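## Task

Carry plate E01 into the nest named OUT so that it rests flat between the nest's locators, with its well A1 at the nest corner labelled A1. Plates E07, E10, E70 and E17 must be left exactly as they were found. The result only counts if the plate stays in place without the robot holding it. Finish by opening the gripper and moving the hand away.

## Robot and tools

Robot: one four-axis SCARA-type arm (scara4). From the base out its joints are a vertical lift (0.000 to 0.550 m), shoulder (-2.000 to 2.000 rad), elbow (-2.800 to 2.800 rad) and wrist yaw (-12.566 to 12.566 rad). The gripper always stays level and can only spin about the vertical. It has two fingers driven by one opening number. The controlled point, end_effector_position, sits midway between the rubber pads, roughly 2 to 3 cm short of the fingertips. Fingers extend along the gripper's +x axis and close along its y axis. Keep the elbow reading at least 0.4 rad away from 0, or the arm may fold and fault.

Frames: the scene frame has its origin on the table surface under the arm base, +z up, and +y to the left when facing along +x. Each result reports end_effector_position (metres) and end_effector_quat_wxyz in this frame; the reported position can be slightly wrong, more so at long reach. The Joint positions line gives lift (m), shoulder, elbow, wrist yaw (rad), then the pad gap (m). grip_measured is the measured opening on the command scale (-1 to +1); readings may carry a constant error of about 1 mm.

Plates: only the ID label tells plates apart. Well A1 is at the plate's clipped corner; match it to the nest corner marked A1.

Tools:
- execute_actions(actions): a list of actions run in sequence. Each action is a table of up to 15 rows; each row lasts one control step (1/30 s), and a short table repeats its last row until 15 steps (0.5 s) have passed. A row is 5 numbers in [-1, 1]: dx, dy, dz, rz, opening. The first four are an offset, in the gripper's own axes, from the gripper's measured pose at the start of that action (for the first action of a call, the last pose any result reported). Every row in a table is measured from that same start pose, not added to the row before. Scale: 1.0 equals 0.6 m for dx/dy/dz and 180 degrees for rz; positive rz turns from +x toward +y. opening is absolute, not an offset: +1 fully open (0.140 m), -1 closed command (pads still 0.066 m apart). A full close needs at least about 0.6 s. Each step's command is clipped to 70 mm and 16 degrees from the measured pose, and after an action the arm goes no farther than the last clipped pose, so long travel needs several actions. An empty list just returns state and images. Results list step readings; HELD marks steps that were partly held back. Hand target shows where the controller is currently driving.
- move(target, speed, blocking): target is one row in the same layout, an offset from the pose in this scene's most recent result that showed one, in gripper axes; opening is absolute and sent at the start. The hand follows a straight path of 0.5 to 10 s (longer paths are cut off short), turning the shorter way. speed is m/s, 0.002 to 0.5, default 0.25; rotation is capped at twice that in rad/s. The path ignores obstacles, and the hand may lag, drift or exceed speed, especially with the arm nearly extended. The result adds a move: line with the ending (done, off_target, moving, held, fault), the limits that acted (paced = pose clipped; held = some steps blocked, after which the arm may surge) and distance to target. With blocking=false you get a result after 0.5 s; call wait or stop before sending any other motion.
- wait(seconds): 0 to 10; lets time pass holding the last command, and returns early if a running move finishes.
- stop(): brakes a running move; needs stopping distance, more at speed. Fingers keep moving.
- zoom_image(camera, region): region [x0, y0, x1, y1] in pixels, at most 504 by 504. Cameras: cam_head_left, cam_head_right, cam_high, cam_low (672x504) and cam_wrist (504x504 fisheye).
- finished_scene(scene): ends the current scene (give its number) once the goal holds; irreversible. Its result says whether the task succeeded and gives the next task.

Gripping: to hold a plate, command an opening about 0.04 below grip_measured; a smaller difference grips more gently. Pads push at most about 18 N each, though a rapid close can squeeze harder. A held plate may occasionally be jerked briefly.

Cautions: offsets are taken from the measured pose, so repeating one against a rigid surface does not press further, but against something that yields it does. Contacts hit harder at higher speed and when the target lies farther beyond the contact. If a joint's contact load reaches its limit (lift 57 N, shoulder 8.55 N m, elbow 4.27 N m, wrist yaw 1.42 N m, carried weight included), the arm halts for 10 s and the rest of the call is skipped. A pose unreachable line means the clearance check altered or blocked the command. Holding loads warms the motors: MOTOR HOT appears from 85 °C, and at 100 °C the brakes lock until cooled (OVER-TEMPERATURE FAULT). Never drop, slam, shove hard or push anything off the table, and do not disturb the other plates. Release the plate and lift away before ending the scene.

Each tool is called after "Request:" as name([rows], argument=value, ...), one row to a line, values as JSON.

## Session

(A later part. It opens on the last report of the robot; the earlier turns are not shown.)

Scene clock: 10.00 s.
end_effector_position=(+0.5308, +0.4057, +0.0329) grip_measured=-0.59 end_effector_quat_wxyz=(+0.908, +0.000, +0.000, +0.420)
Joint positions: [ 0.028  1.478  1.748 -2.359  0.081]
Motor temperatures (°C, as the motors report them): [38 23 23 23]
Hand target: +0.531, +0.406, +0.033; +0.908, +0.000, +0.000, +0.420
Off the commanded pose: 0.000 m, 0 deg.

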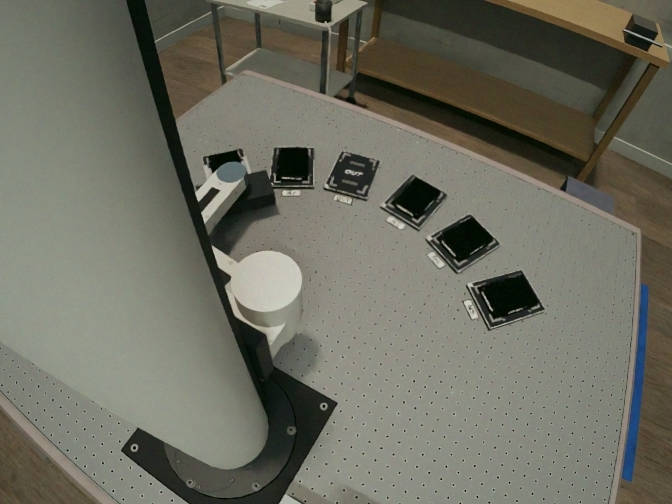

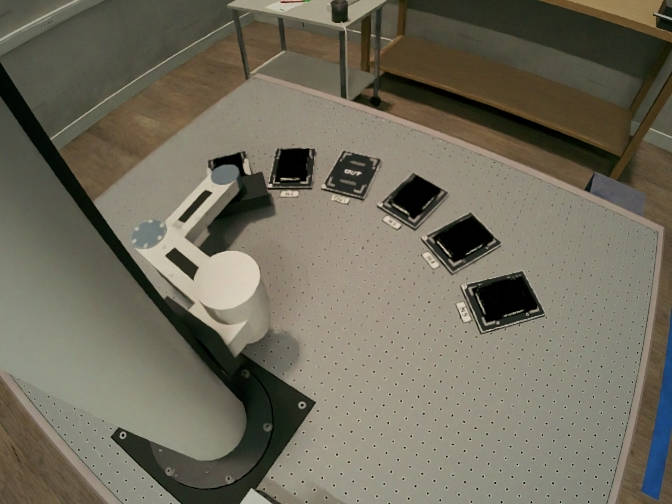

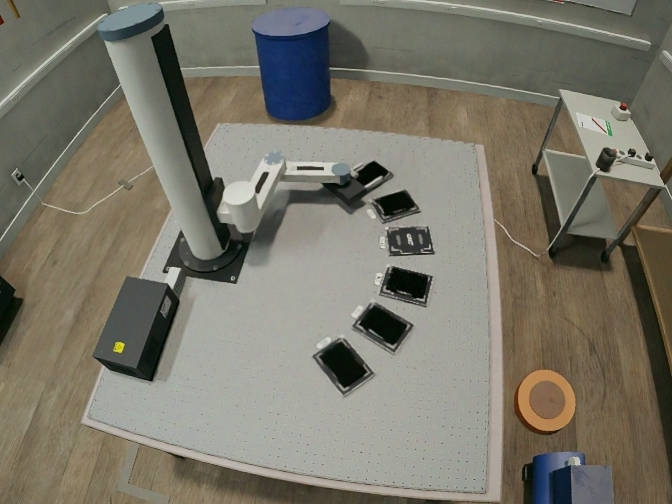

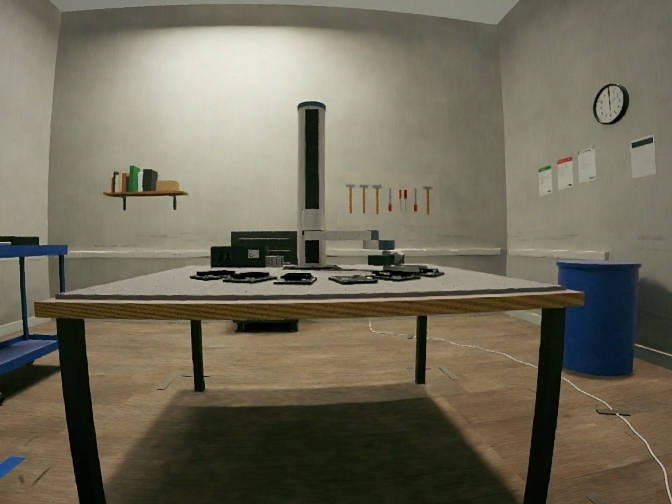

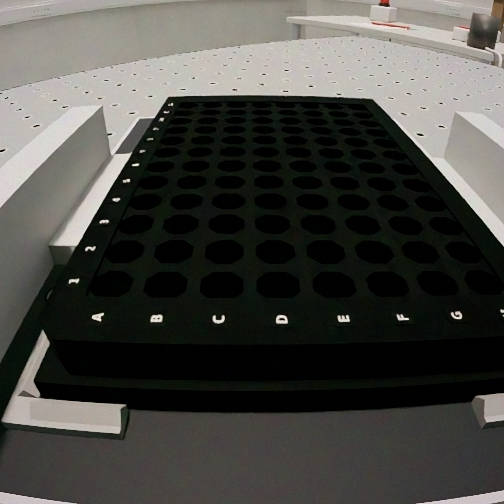

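Request:
execute_actions([
  [[0,0,0.0033,0,-0.64],[0,0,0.01,0,-0.64],[0,0,0.0183,0,-0.64],[0,0,0.0267,0,-0.64],[-0.0002,-0.0025,0.035,-0.0009,-0.64],[-0.0007,-0.0099,0.04,-0.0037,-0.64],[-0.0016,-0.0222,0.0433,-0.0083,-0.64],[-0.0032,-0.039,0.0433,-0.0146,-0.64],[-0.0057,-0.06,0.0433,-0.0225,-0.64],[-0.0092,-0.0848,0.0433,-0.0319,-0.64],[-0.0141,-0.113,0.0433,-0.0426,-0.64],[-0.0206,-0.1439,0.0433,-0.0544,-0.64],[-0.0287,-0.1769,0.0433,-0.0672,-0.64],[-0.0387,-0.2113,0.0433,-0.0807,-0.64],[-0.0504,-0.2464,0.0433,-0.0946,-0.64]],
  [[-0.0094,-0.0924,0,-0.035,-0.64],[-0.016,-0.1294,0,-0.0493,-0.64],[-0.0239,-0.1653,0,-0.0632,-0.64],[-0.033,-0.1996,0,-0.0767,-0.64],[-0.0428,-0.2317,0,-0.0895,-0.64],[-0.053,-0.261,0,-0.1013,-0.64],[-0.0631,-0.2872,0,-0.112,-0.64],[-0.0726,-0.3098,0,-0.1214,-0.64],[-0.0811,-0.3287,0,-0.1293,-0.64],[-0.0882,-0.3435,0,-0.1356,-0.64],[-0.0935,-0.3542,0,-0.1402,-0.64],[-0.0968,-0.3607,0,-0.1429,-0.64],[-0.0979,-0.3628,0,-0.1439,-0.64],[-0.0979,-0.3628,0,-0.1439,-0.64],[-0.0979,-0.3628,0,-0.1439,-0.64]],
])

Scene clock: 14.03 s.
end_effector_position=(+0.6756, +0.1276, +0.0589) grip_measured=-0.59 end_effector_quat_wxyz=(+0.994, +0.000, +0.000, +0.113)
Joint positions: [ 0.054  0.948  1.614 -2.336  0.081]
Motor temperatures (°C, as the motors report them): [38 23 23 23]
Hand target: +0.680, +0.127, +0.059; +0.993, +0.000, +0.000, +0.114
Off the commanded pose: 0.005 m, 0 deg.
Step readings (end_effector_position; steps 1 to 15: 1st action; 16 to 30: 2nd action):
0: (+0.5308, +0.4057, +0.0329)
1: (+0.5308, +0.4057, +0.0329)
2: (+0.5308, +0.4057, +0.0338)
4: (+0.5308, +0.4057, +0.0400)
8: (+0.5332, +0.4035, +0.0563)
15: (+0.5888, +0.3335, +0.0589)
16: (+0.5981, +0.3188, +0.0589)
17: (+0.6060, +0.3048, +0.0589)
19: (+0.6204, +0.2777, +0.0589)
23: (+0.6467, +0.2152, +0.0589)
30: end_effector_position above

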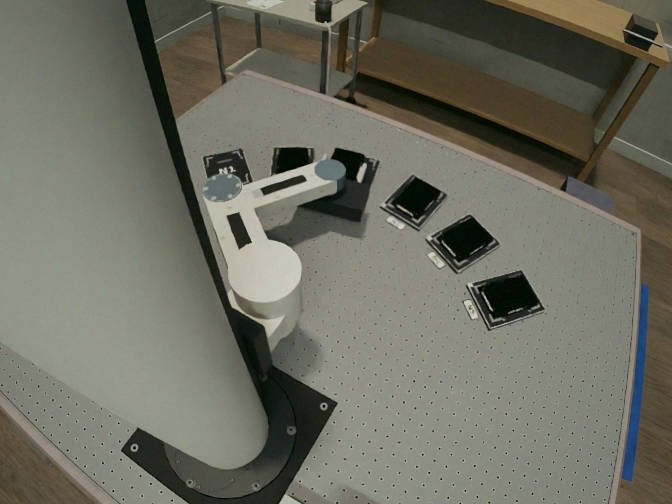

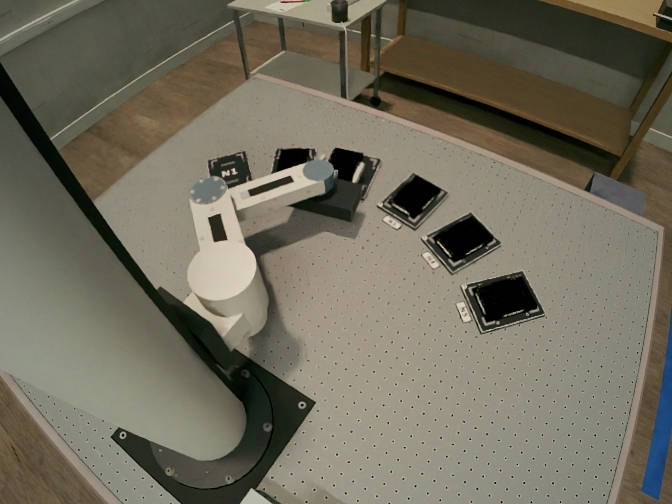

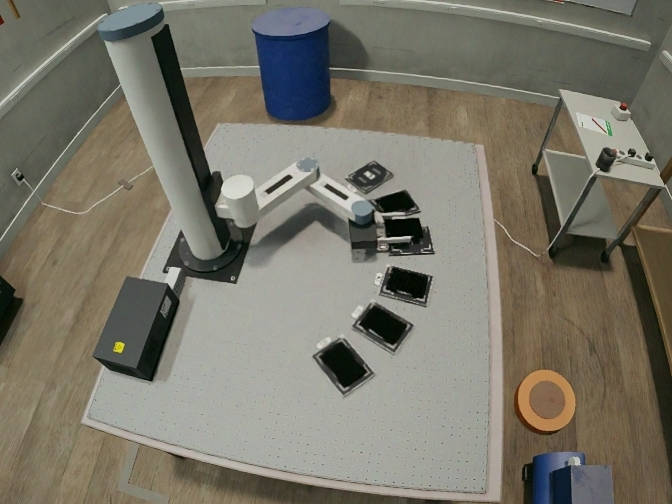

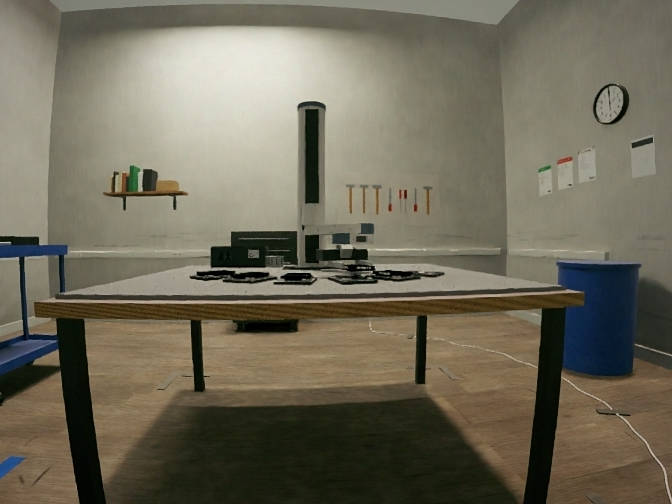

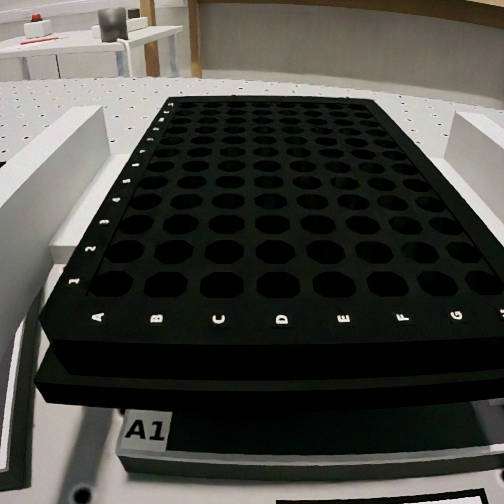

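Request:
execute_actions(actions=[])

Scene clock: 14.10 s.
end_effector_position=(+0.6797, +0.1261, +0.0589) grip_measured=-0.59 end_effector_quat_wxyz=(+0.994, +0.000, +0.000, +0.113)
Joint positions: [ 0.054  0.933  1.635 -2.341  0.081]
Motor temperatures (°C, as the motors report them): [38 23 23 23]
Hand target: +0.680, +0.127, +0.059; +0.993, +0.000, +0.000, +0.114
Off the commanded pose: 0.001 m, 0 deg.

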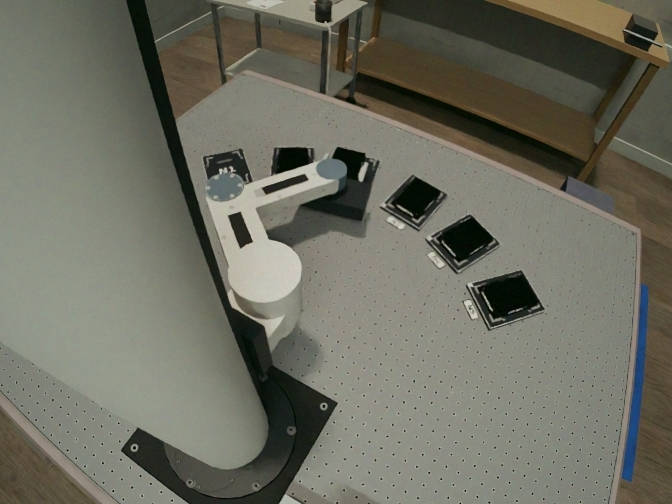

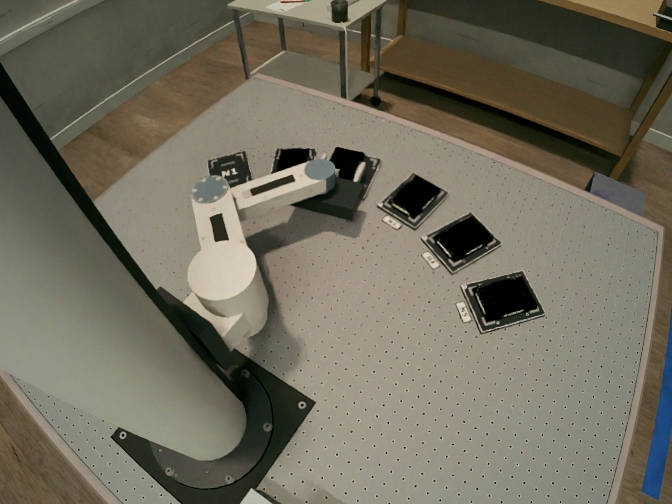

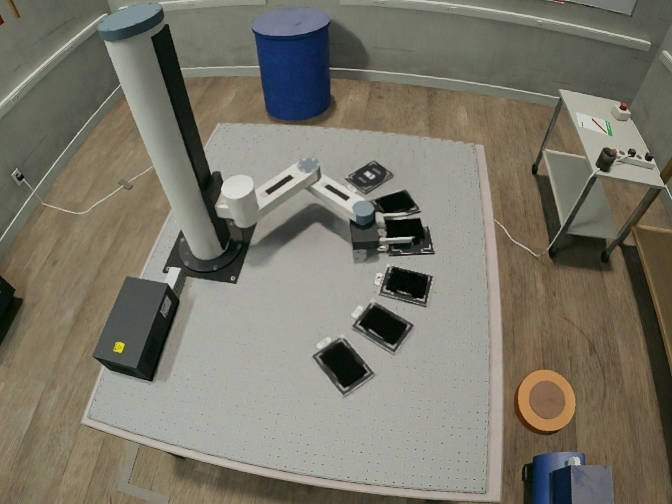

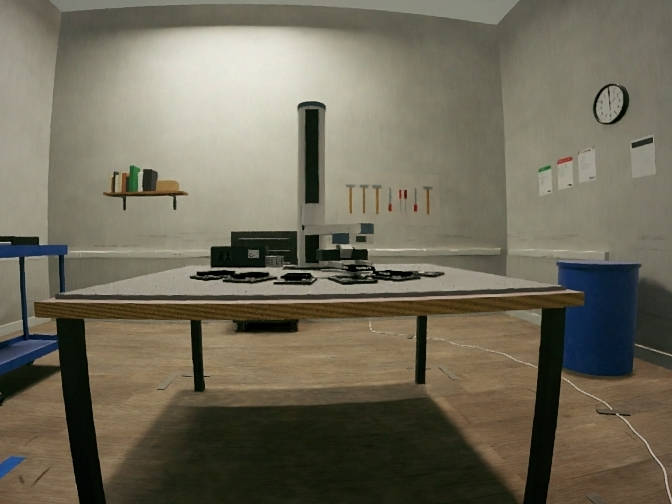

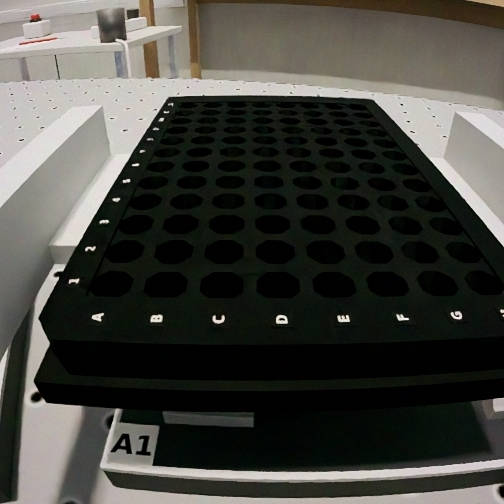

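Request:
wait(seconds=0)

Request:
zoom_image(camera="cam_wrist", region=[80, 390, 280, 504])

Request:
zoom_image(camera="cam_wrist", region=[364, 380, 504, 504])

Scene clock: 21.47 s.
end_effector_position=(+0.6797, +0.1273, +0.0589) grip_measured=-0.59 end_effector_quat_wxyz=(+0.993, +0.000, +0.000, +0.114)
Joint positions: [ 0.054  0.934  1.636 -2.341  0.081]
Motor temperatures (°C, as the motors report them): [38 23 23 23]
Hand target: +0.680, +0.127, +0.059; +0.993, +0.000, +0.000, +0.114
Off the commanded pose: 0.001 m, 0 deg.

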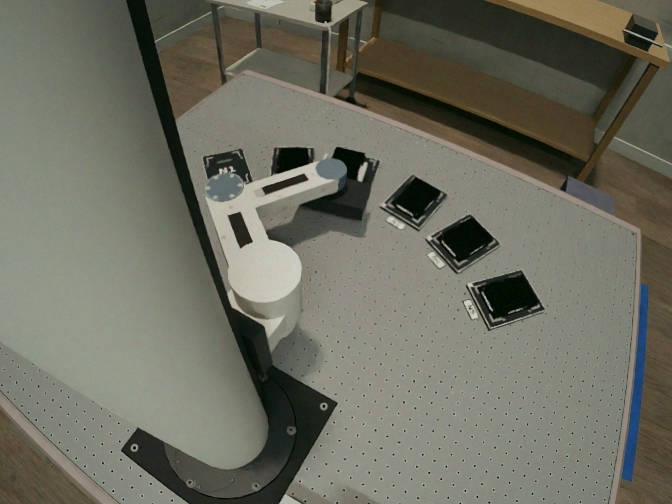

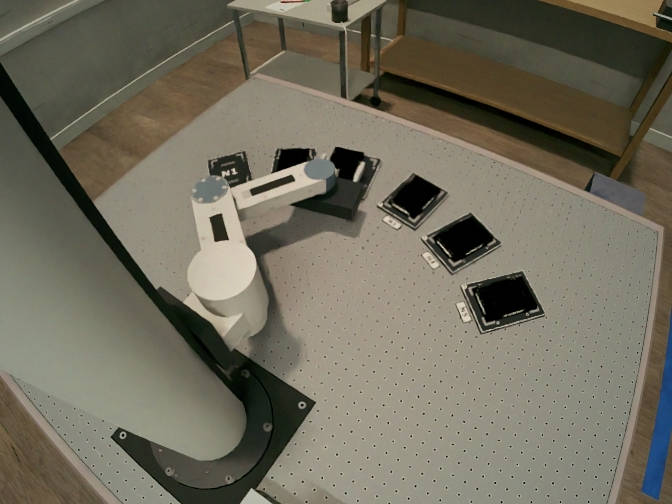

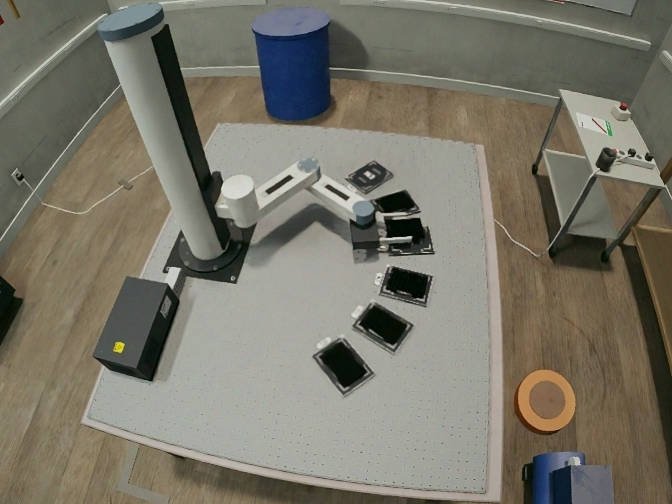

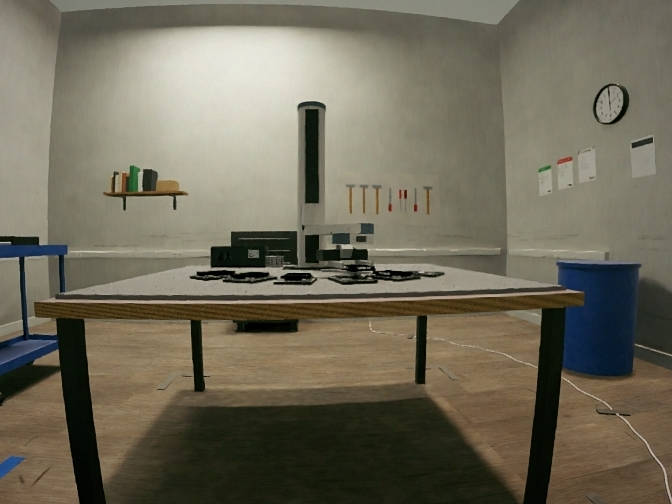

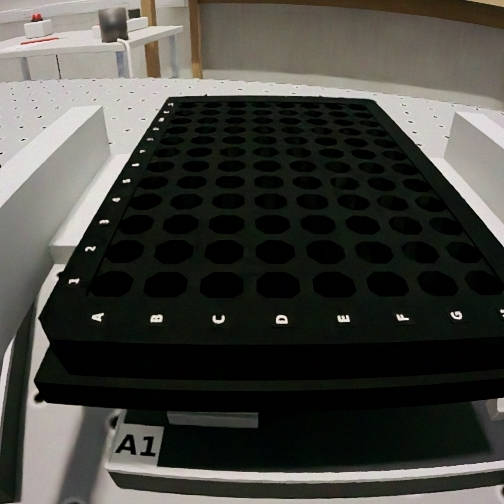

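Region (80, 390, 280, 504) of cam_wrist's 504x504 image, scaled by 2.520, with more detail than that image has; it fills the top 287 rows of this view, and the rest is white.

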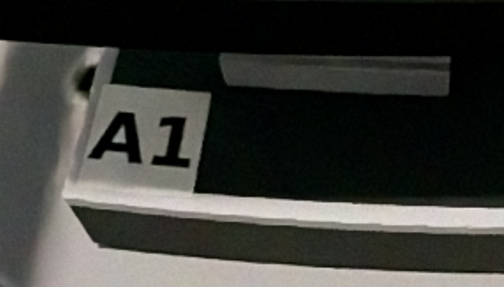

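Region (364, 380, 504, 504) of cam_wrist's 504x504 image, scaled by 3.600, with more detail than that image has; it fills the top 446 rows of this view, and the rest is white.

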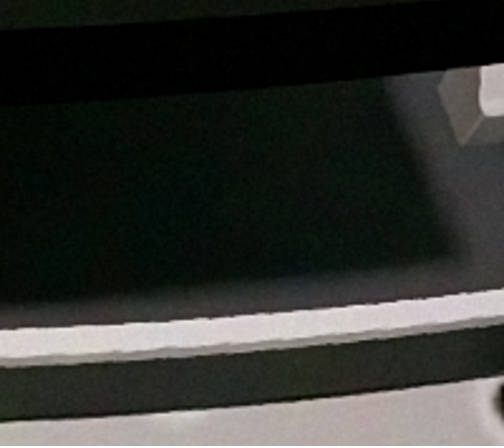

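Request:
execute_actions([
  [[0.0017,-0.0026,0,-0.0008,-0.64],[0.0065,-0.0097,0,-0.0031,-0.64],[0.0129,-0.0193,-0.002,-0.0062,-0.64],[0.0194,-0.029,-0.005,-0.0093,-0.64],[0.0241,-0.036,-0.009,-0.0116,-0.64],[0.0259,-0.0386,-0.014,-0.0124,-0.64],[0.0259,-0.0386,-0.019,-0.0124,-0.64],[0.0259,-0.0386,-0.024,-0.0124,-0.64],[0.0259,-0.0386,-0.028,-0.0124,-0.64],[0.0259,-0.0386,-0.031,-0.0124,-0.64],[0.0259,-0.0386,-0.033,-0.0124,-0.64],[0.0259,-0.0386,-0.0335,-0.0124,-0.64]],
])

Request:
zoom_image(camera="cam_wrist", region=[0, 340, 160, 480])

Request:
zoom_image(camera="cam_wrist", region=[404, 370, 504, 470])

Request:
zoom_image(camera="cam_wrist", region=[90, 85, 200, 175])

Scene clock: 22.53 s.
end_effector_position=(+0.7001, +0.1081, +0.0387) grip_measured=-0.59 end_effector_quat_wxyz=(+0.995, +0.000, +0.000, +0.095)
Joint positions: [ 0.034  0.849  1.727 -2.386  0.081]
Motor temperatures (°C, as the motors report them): [38 23 23 23]
Hand target: +0.700, +0.108, +0.039; +0.995, +0.000, +0.000, +0.095
Off the commanded pose: 0.000 m, 0 deg.
Step readings (end_effector_position):
0: (+0.6797, +0.1273, +0.0589)
1: (+0.6797, +0.1273, +0.0589)
2: (+0.6806, +0.1267, +0.0589)
4: (+0.6858, +0.1216, +0.0588)
8: (+0.6983, +0.1081, +0.0505)
15: end_effector_position above

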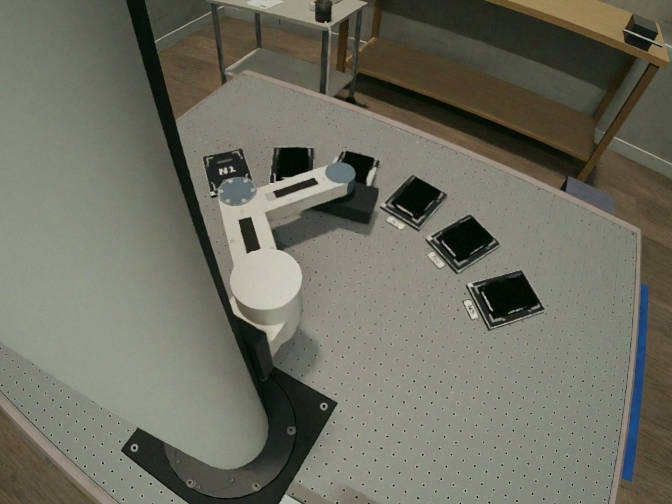

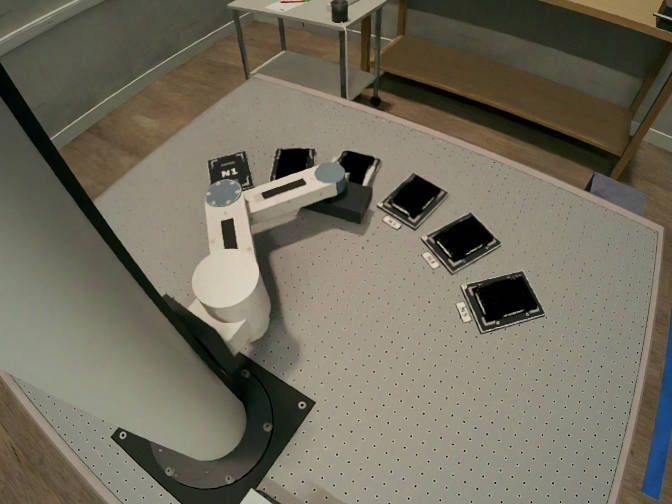

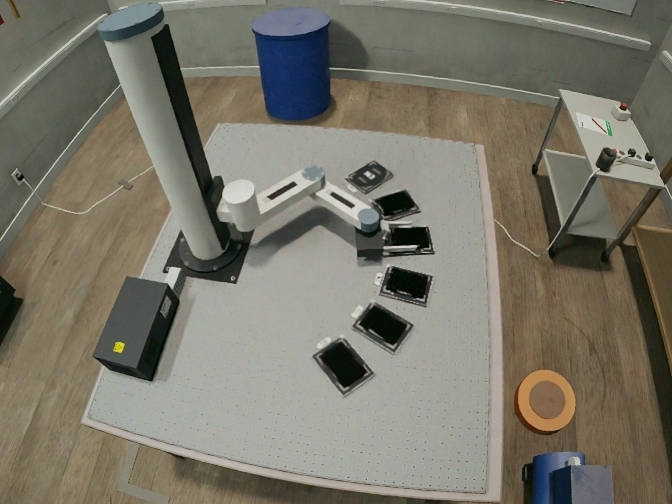

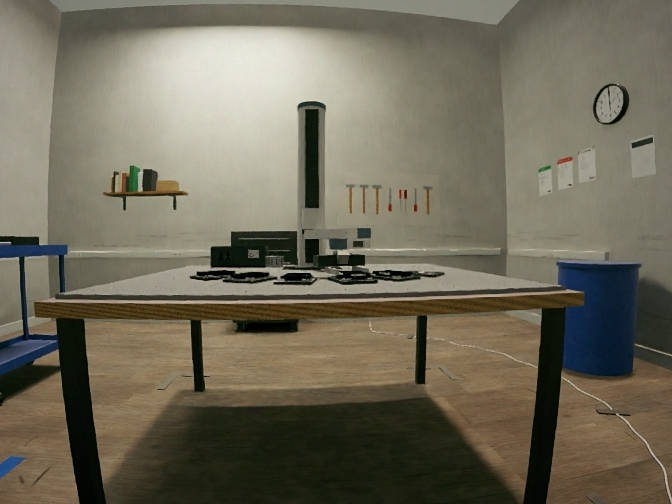

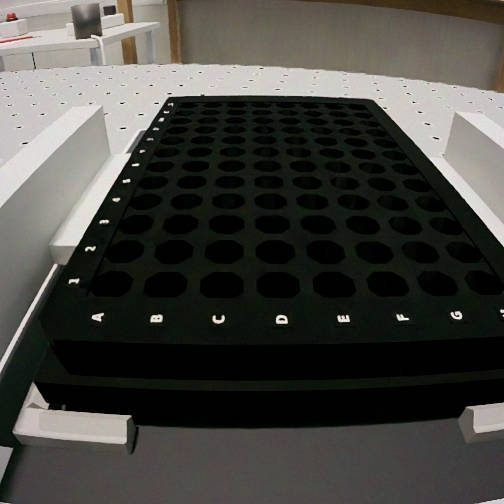

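Region (0, 340, 160, 480) of cam_wrist's 504x504 image, scaled by 3.150, with more detail than that image has; it fills the top 441 rows of this view, and the rest is white.

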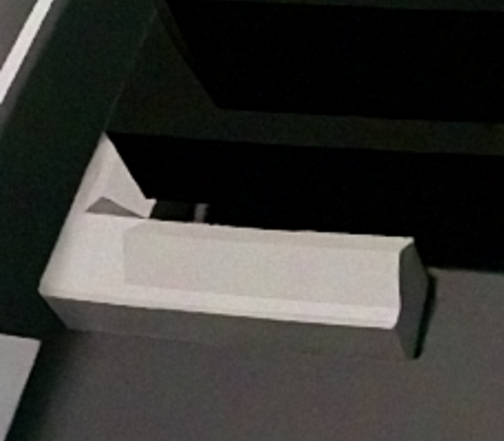

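Region (404, 370, 504, 470) of cam_wrist's 504x504 image, scaled by 5.040, with more detail than that image has.

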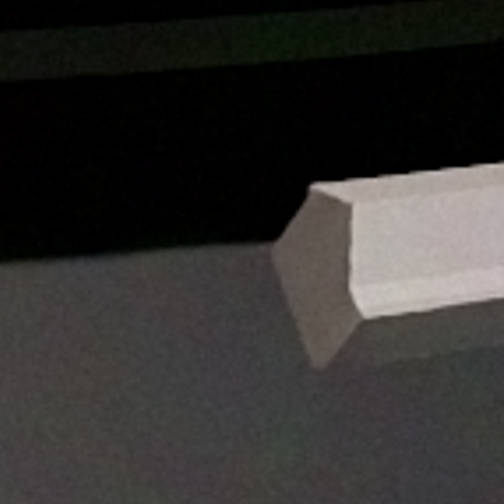

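Region (90, 85, 200, 175) of cam_wrist's 504x504 image, scaled by 4.582, with more detail than that image has; it fills the top 412 rows of this view, and the rest is white.

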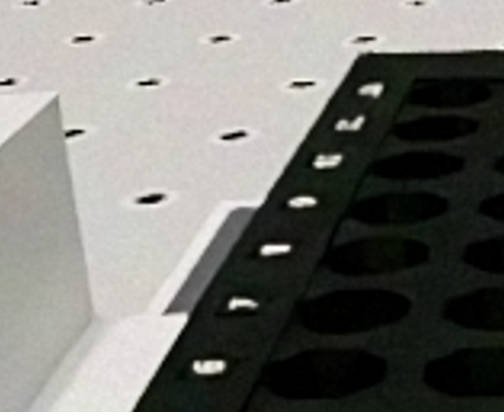

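Request:
zoom_image(camera="cam_high", region=[335, 150, 445, 265])

Request:
zoom_image(camera="cam_low", region=[300, 240, 400, 295])

Region (335, 150, 445, 265) of cam_high's 672x504 image, scaled by 4.383, with more detail than that image has; it fills the left 482 columns of this view, and the rest is white.

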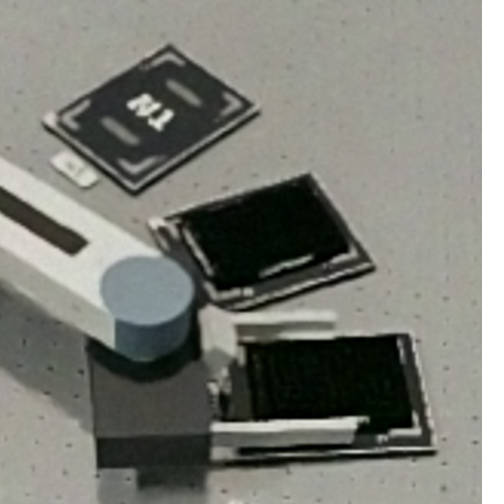

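Region (300, 240, 400, 295) of cam_low's 672x504 image, scaled by 5.040, with more detail than that image has; it fills the top 277 rows of this view, and the rest is white.

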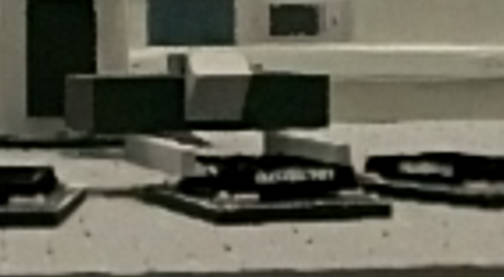

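Request:
execute_actions([
  [[0.0008,0.0006,0,0.0003,-0.64],[0.0008,0.0006,-0.0013,0.0003,-0.64],[0.0008,0.0006,-0.0027,0.0003,-0.64],[0.0008,0.0006,-0.004,0.0003,-0.64],[0.0008,0.0006,-0.0053,0.0003,-0.64],[0.0008,0.0006,-0.0065,0.0003,-0.64],[0.0008,0.0006,-0.0075,0.0003,-0.64],[0.0008,0.0006,-0.0083,0.0003,-0.64],[0.0008,0.0006,-0.009,0.0003,-0.64],[0.0008,0.0006,-0.0094,0.0003,-0.64],[0.0008,0.0006,-0.0094,0.0003,-0.64],[0.0008,0.0006,-0.0094,0.0003,-0.61],[0.0008,0.0006,-0.0094,0.0003,-0.56],[0.0008,0.0006,-0.0094,0.0003,-0.46],[0.0008,0.0006,-0.0094,0.0003,-0.3]],
])

Request:
zoom_image(camera="cam_wrist", region=[0, 320, 160, 460])

Request:
zoom_image(camera="cam_wrist", region=[404, 350, 504, 450])

Request:
zoom_image(camera="cam_wrist", region=[90, 85, 200, 175])

Scene clock: 24.27 s.
end_effector_position=(+0.7005, +0.1086, +0.0330) grip_measured=-0.44 end_effector_quat_wxyz=(+0.995, +0.000, +0.000, +0.095)
Joint positions: [ 0.028  0.849  1.73  -2.387  0.087]
Motor temperatures (°C, as the motors report them): [38 23 23 23]
Hand target: +0.700, +0.109, +0.033; +0.995, +0.000, +0.000, +0.095
Off the commanded pose: 0.000 m, 0 deg.
Step readings (end_effector_position):
0: (+0.7001, +0.1082, +0.0387)
1: (+0.7001, +0.1082, +0.0387)
2: (+0.7004, +0.1085, +0.0387)
4: (+0.7004, +0.1086, +0.0372)
8: (+0.7004, +0.1086, +0.0342)
15: end_effector_position above

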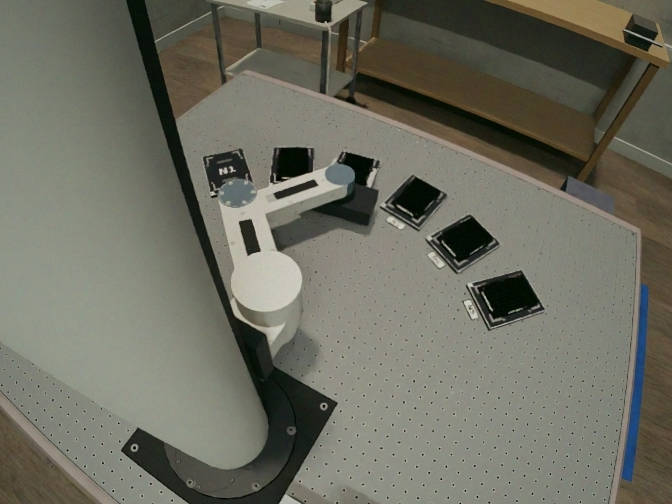

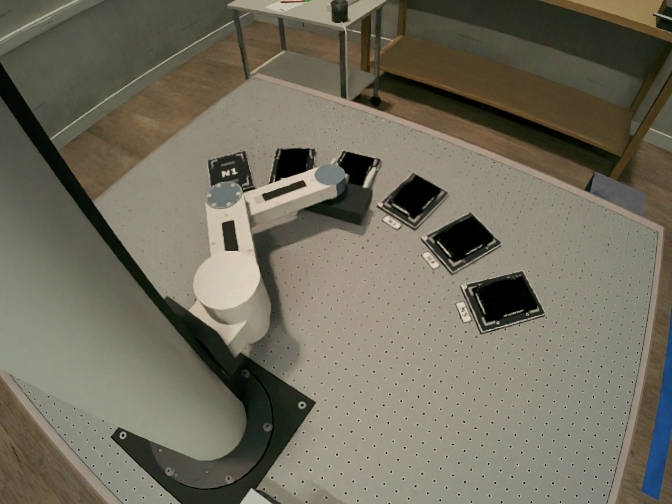

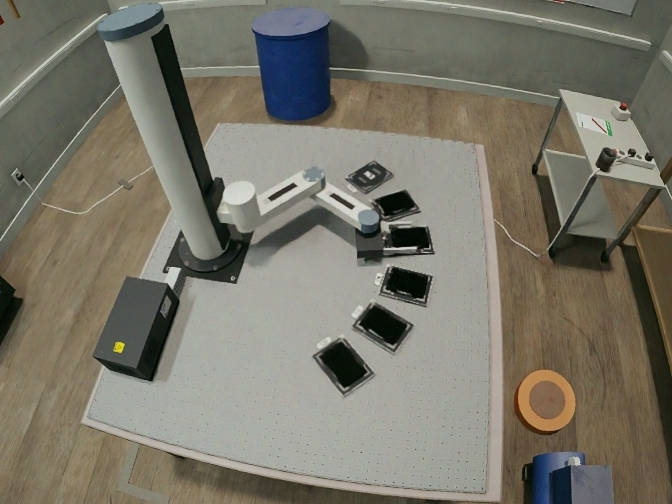

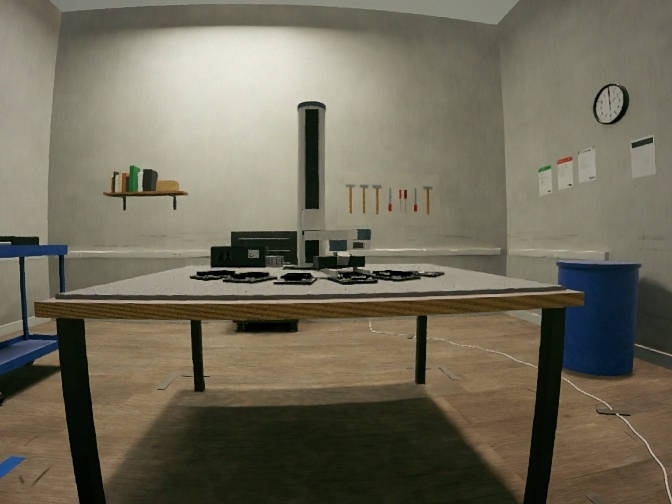

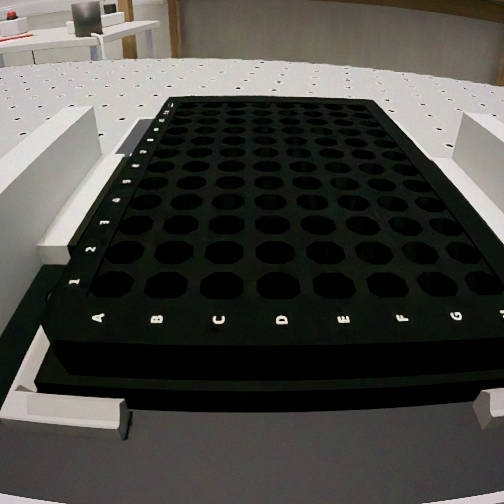

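Region (0, 320, 160, 460) of cam_wrist's 504x504 image, scaled by 3.150, with more detail than that image has; it fills the top 441 rows of this view, and the rest is white.

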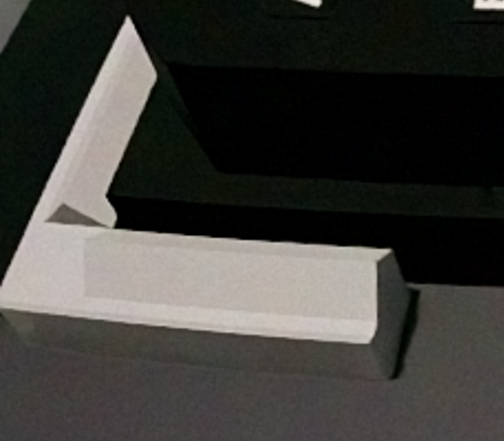

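Region (404, 350, 504, 450) of cam_wrist's 504x504 image, scaled by 5.040, with more detail than that image has.

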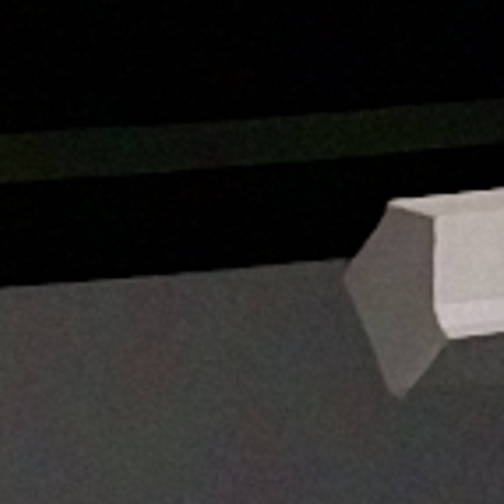

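Region (90, 85, 200, 175) of cam_wrist's 504x504 image, scaled by 4.582, with more detail than that image has; it fills the top 412 rows of this view, and the rest is white.

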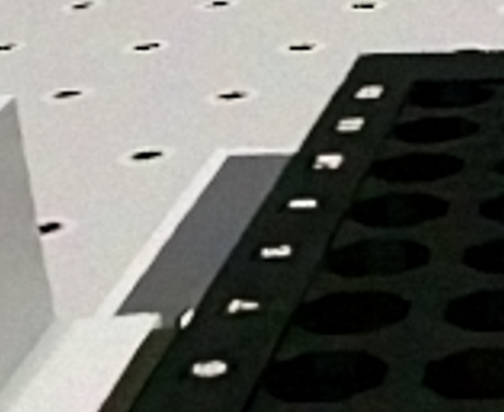

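Request:
execute_actions([
  [[0,0,0.008,0,-0.2],[0,0,0.02,0,-0.2],[0,0,0.036,0,-0.2],[-0.003,0,0.055,0,-0.2],[-0.012,0,0.075,0,-0.2],[-0.028,0,0.095,0,-0.2],[-0.05,0,0.112,0,-0.2],[-0.075,0,0.128,0,-0.2],[-0.1,0,0.142,0,-0.2],[-0.125,0,0.153,0,-0.2],[-0.147,0,0.161,0,-0.2],[-0.165,0,0.166,0,-0.2],[-0.178,0,0.168,0,-0.2],[-0.185,0,0.168,0,-0.2],[-0.185,0,0.168,0,-0.2]],
])

Scene clock: 24.93 s.
end_effector_position=(+0.6415, +0.0951, +0.1235) grip_measured=-0.20 end_effector_quat_wxyz=(+0.996, +0.000, +0.000, +0.092)
Joint positions: [ 0.119  0.989  1.399 -2.204  0.096]
Motor temperatures (°C, as the motors report them): [38 23 23 23]
Hand target: +0.607, +0.089, +0.134; +0.996, +0.000, +0.000, +0.091
Off the commanded pose: 0.052 m, 0 deg.
Step readings (end_effector_position):
0: (+0.7005, +0.1086, +0.0330)
1: (+0.7005, +0.1086, +0.0331)
2: (+0.7005, +0.1086, +0.0341)
4: (+0.7005, +0.1086, +0.0416)
8: (+0.6980, +0.1081, +0.0750)
15: end_effector_position above

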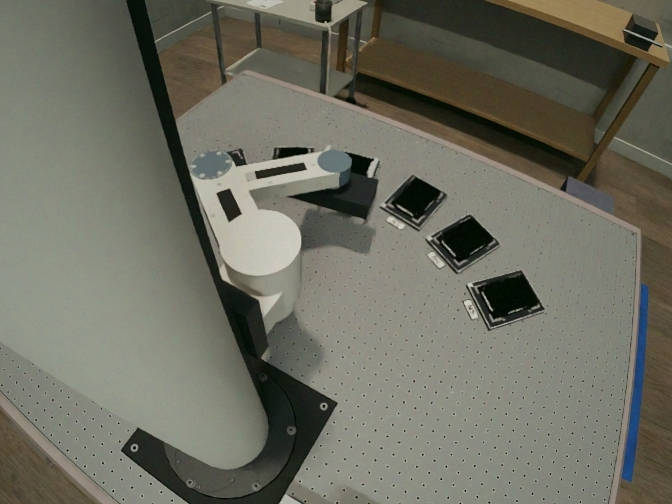

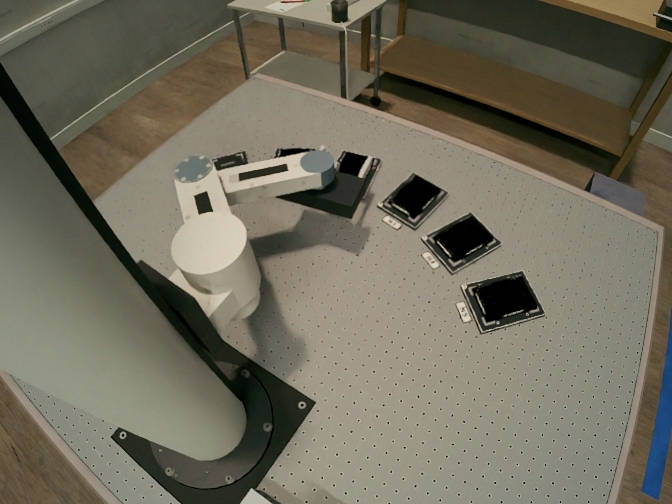

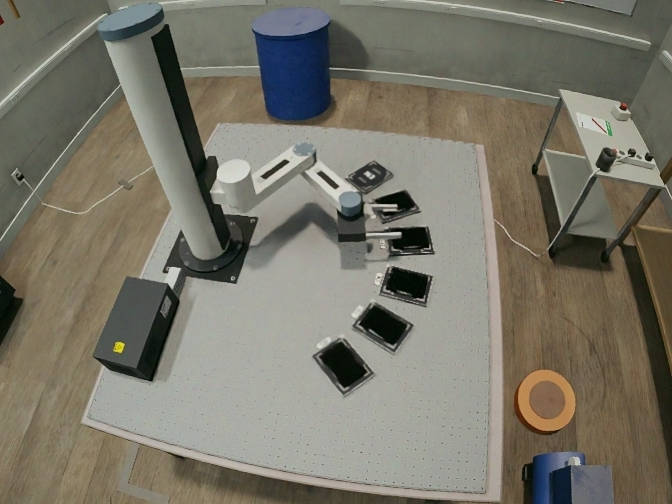

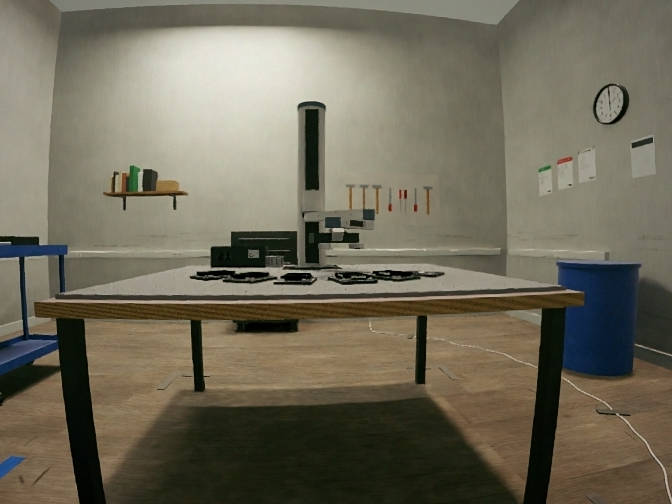

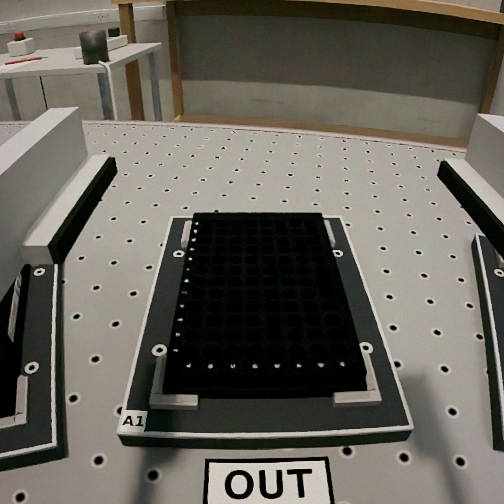

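Request:
zoom_image(camera="cam_wrist", region=[110, 195, 420, 460])

Request:
zoom_image(camera="cam_low", region=[260, 255, 430, 295])

Region (110, 195, 420, 460) of cam_wrist's 504x504 image, scaled by 1.626, with more detail than that image has; it fills the top 431 rows of this view, and the rest is white.

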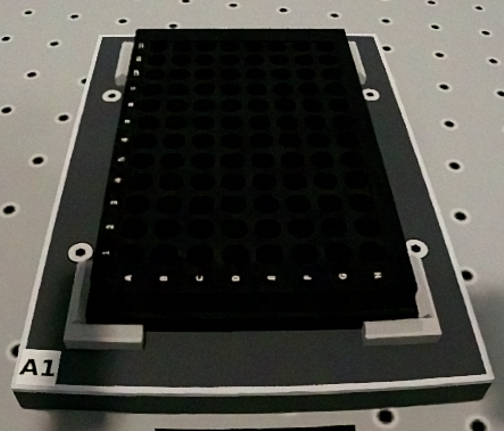

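Region (260, 255, 430, 295) of cam_low's 672x504 image, scaled by 2.965, with more detail than that image has; it fills the top 119 rows of this view, and the rest is white.

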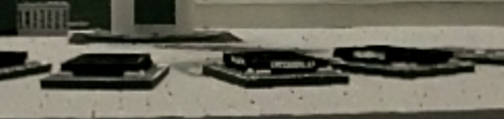

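Plate E01 is seated flat in OUT with A1 at the marked corner, and the gripper is clear.

Request:
finished_scene(scene=1)

The scene is finished: the task was done.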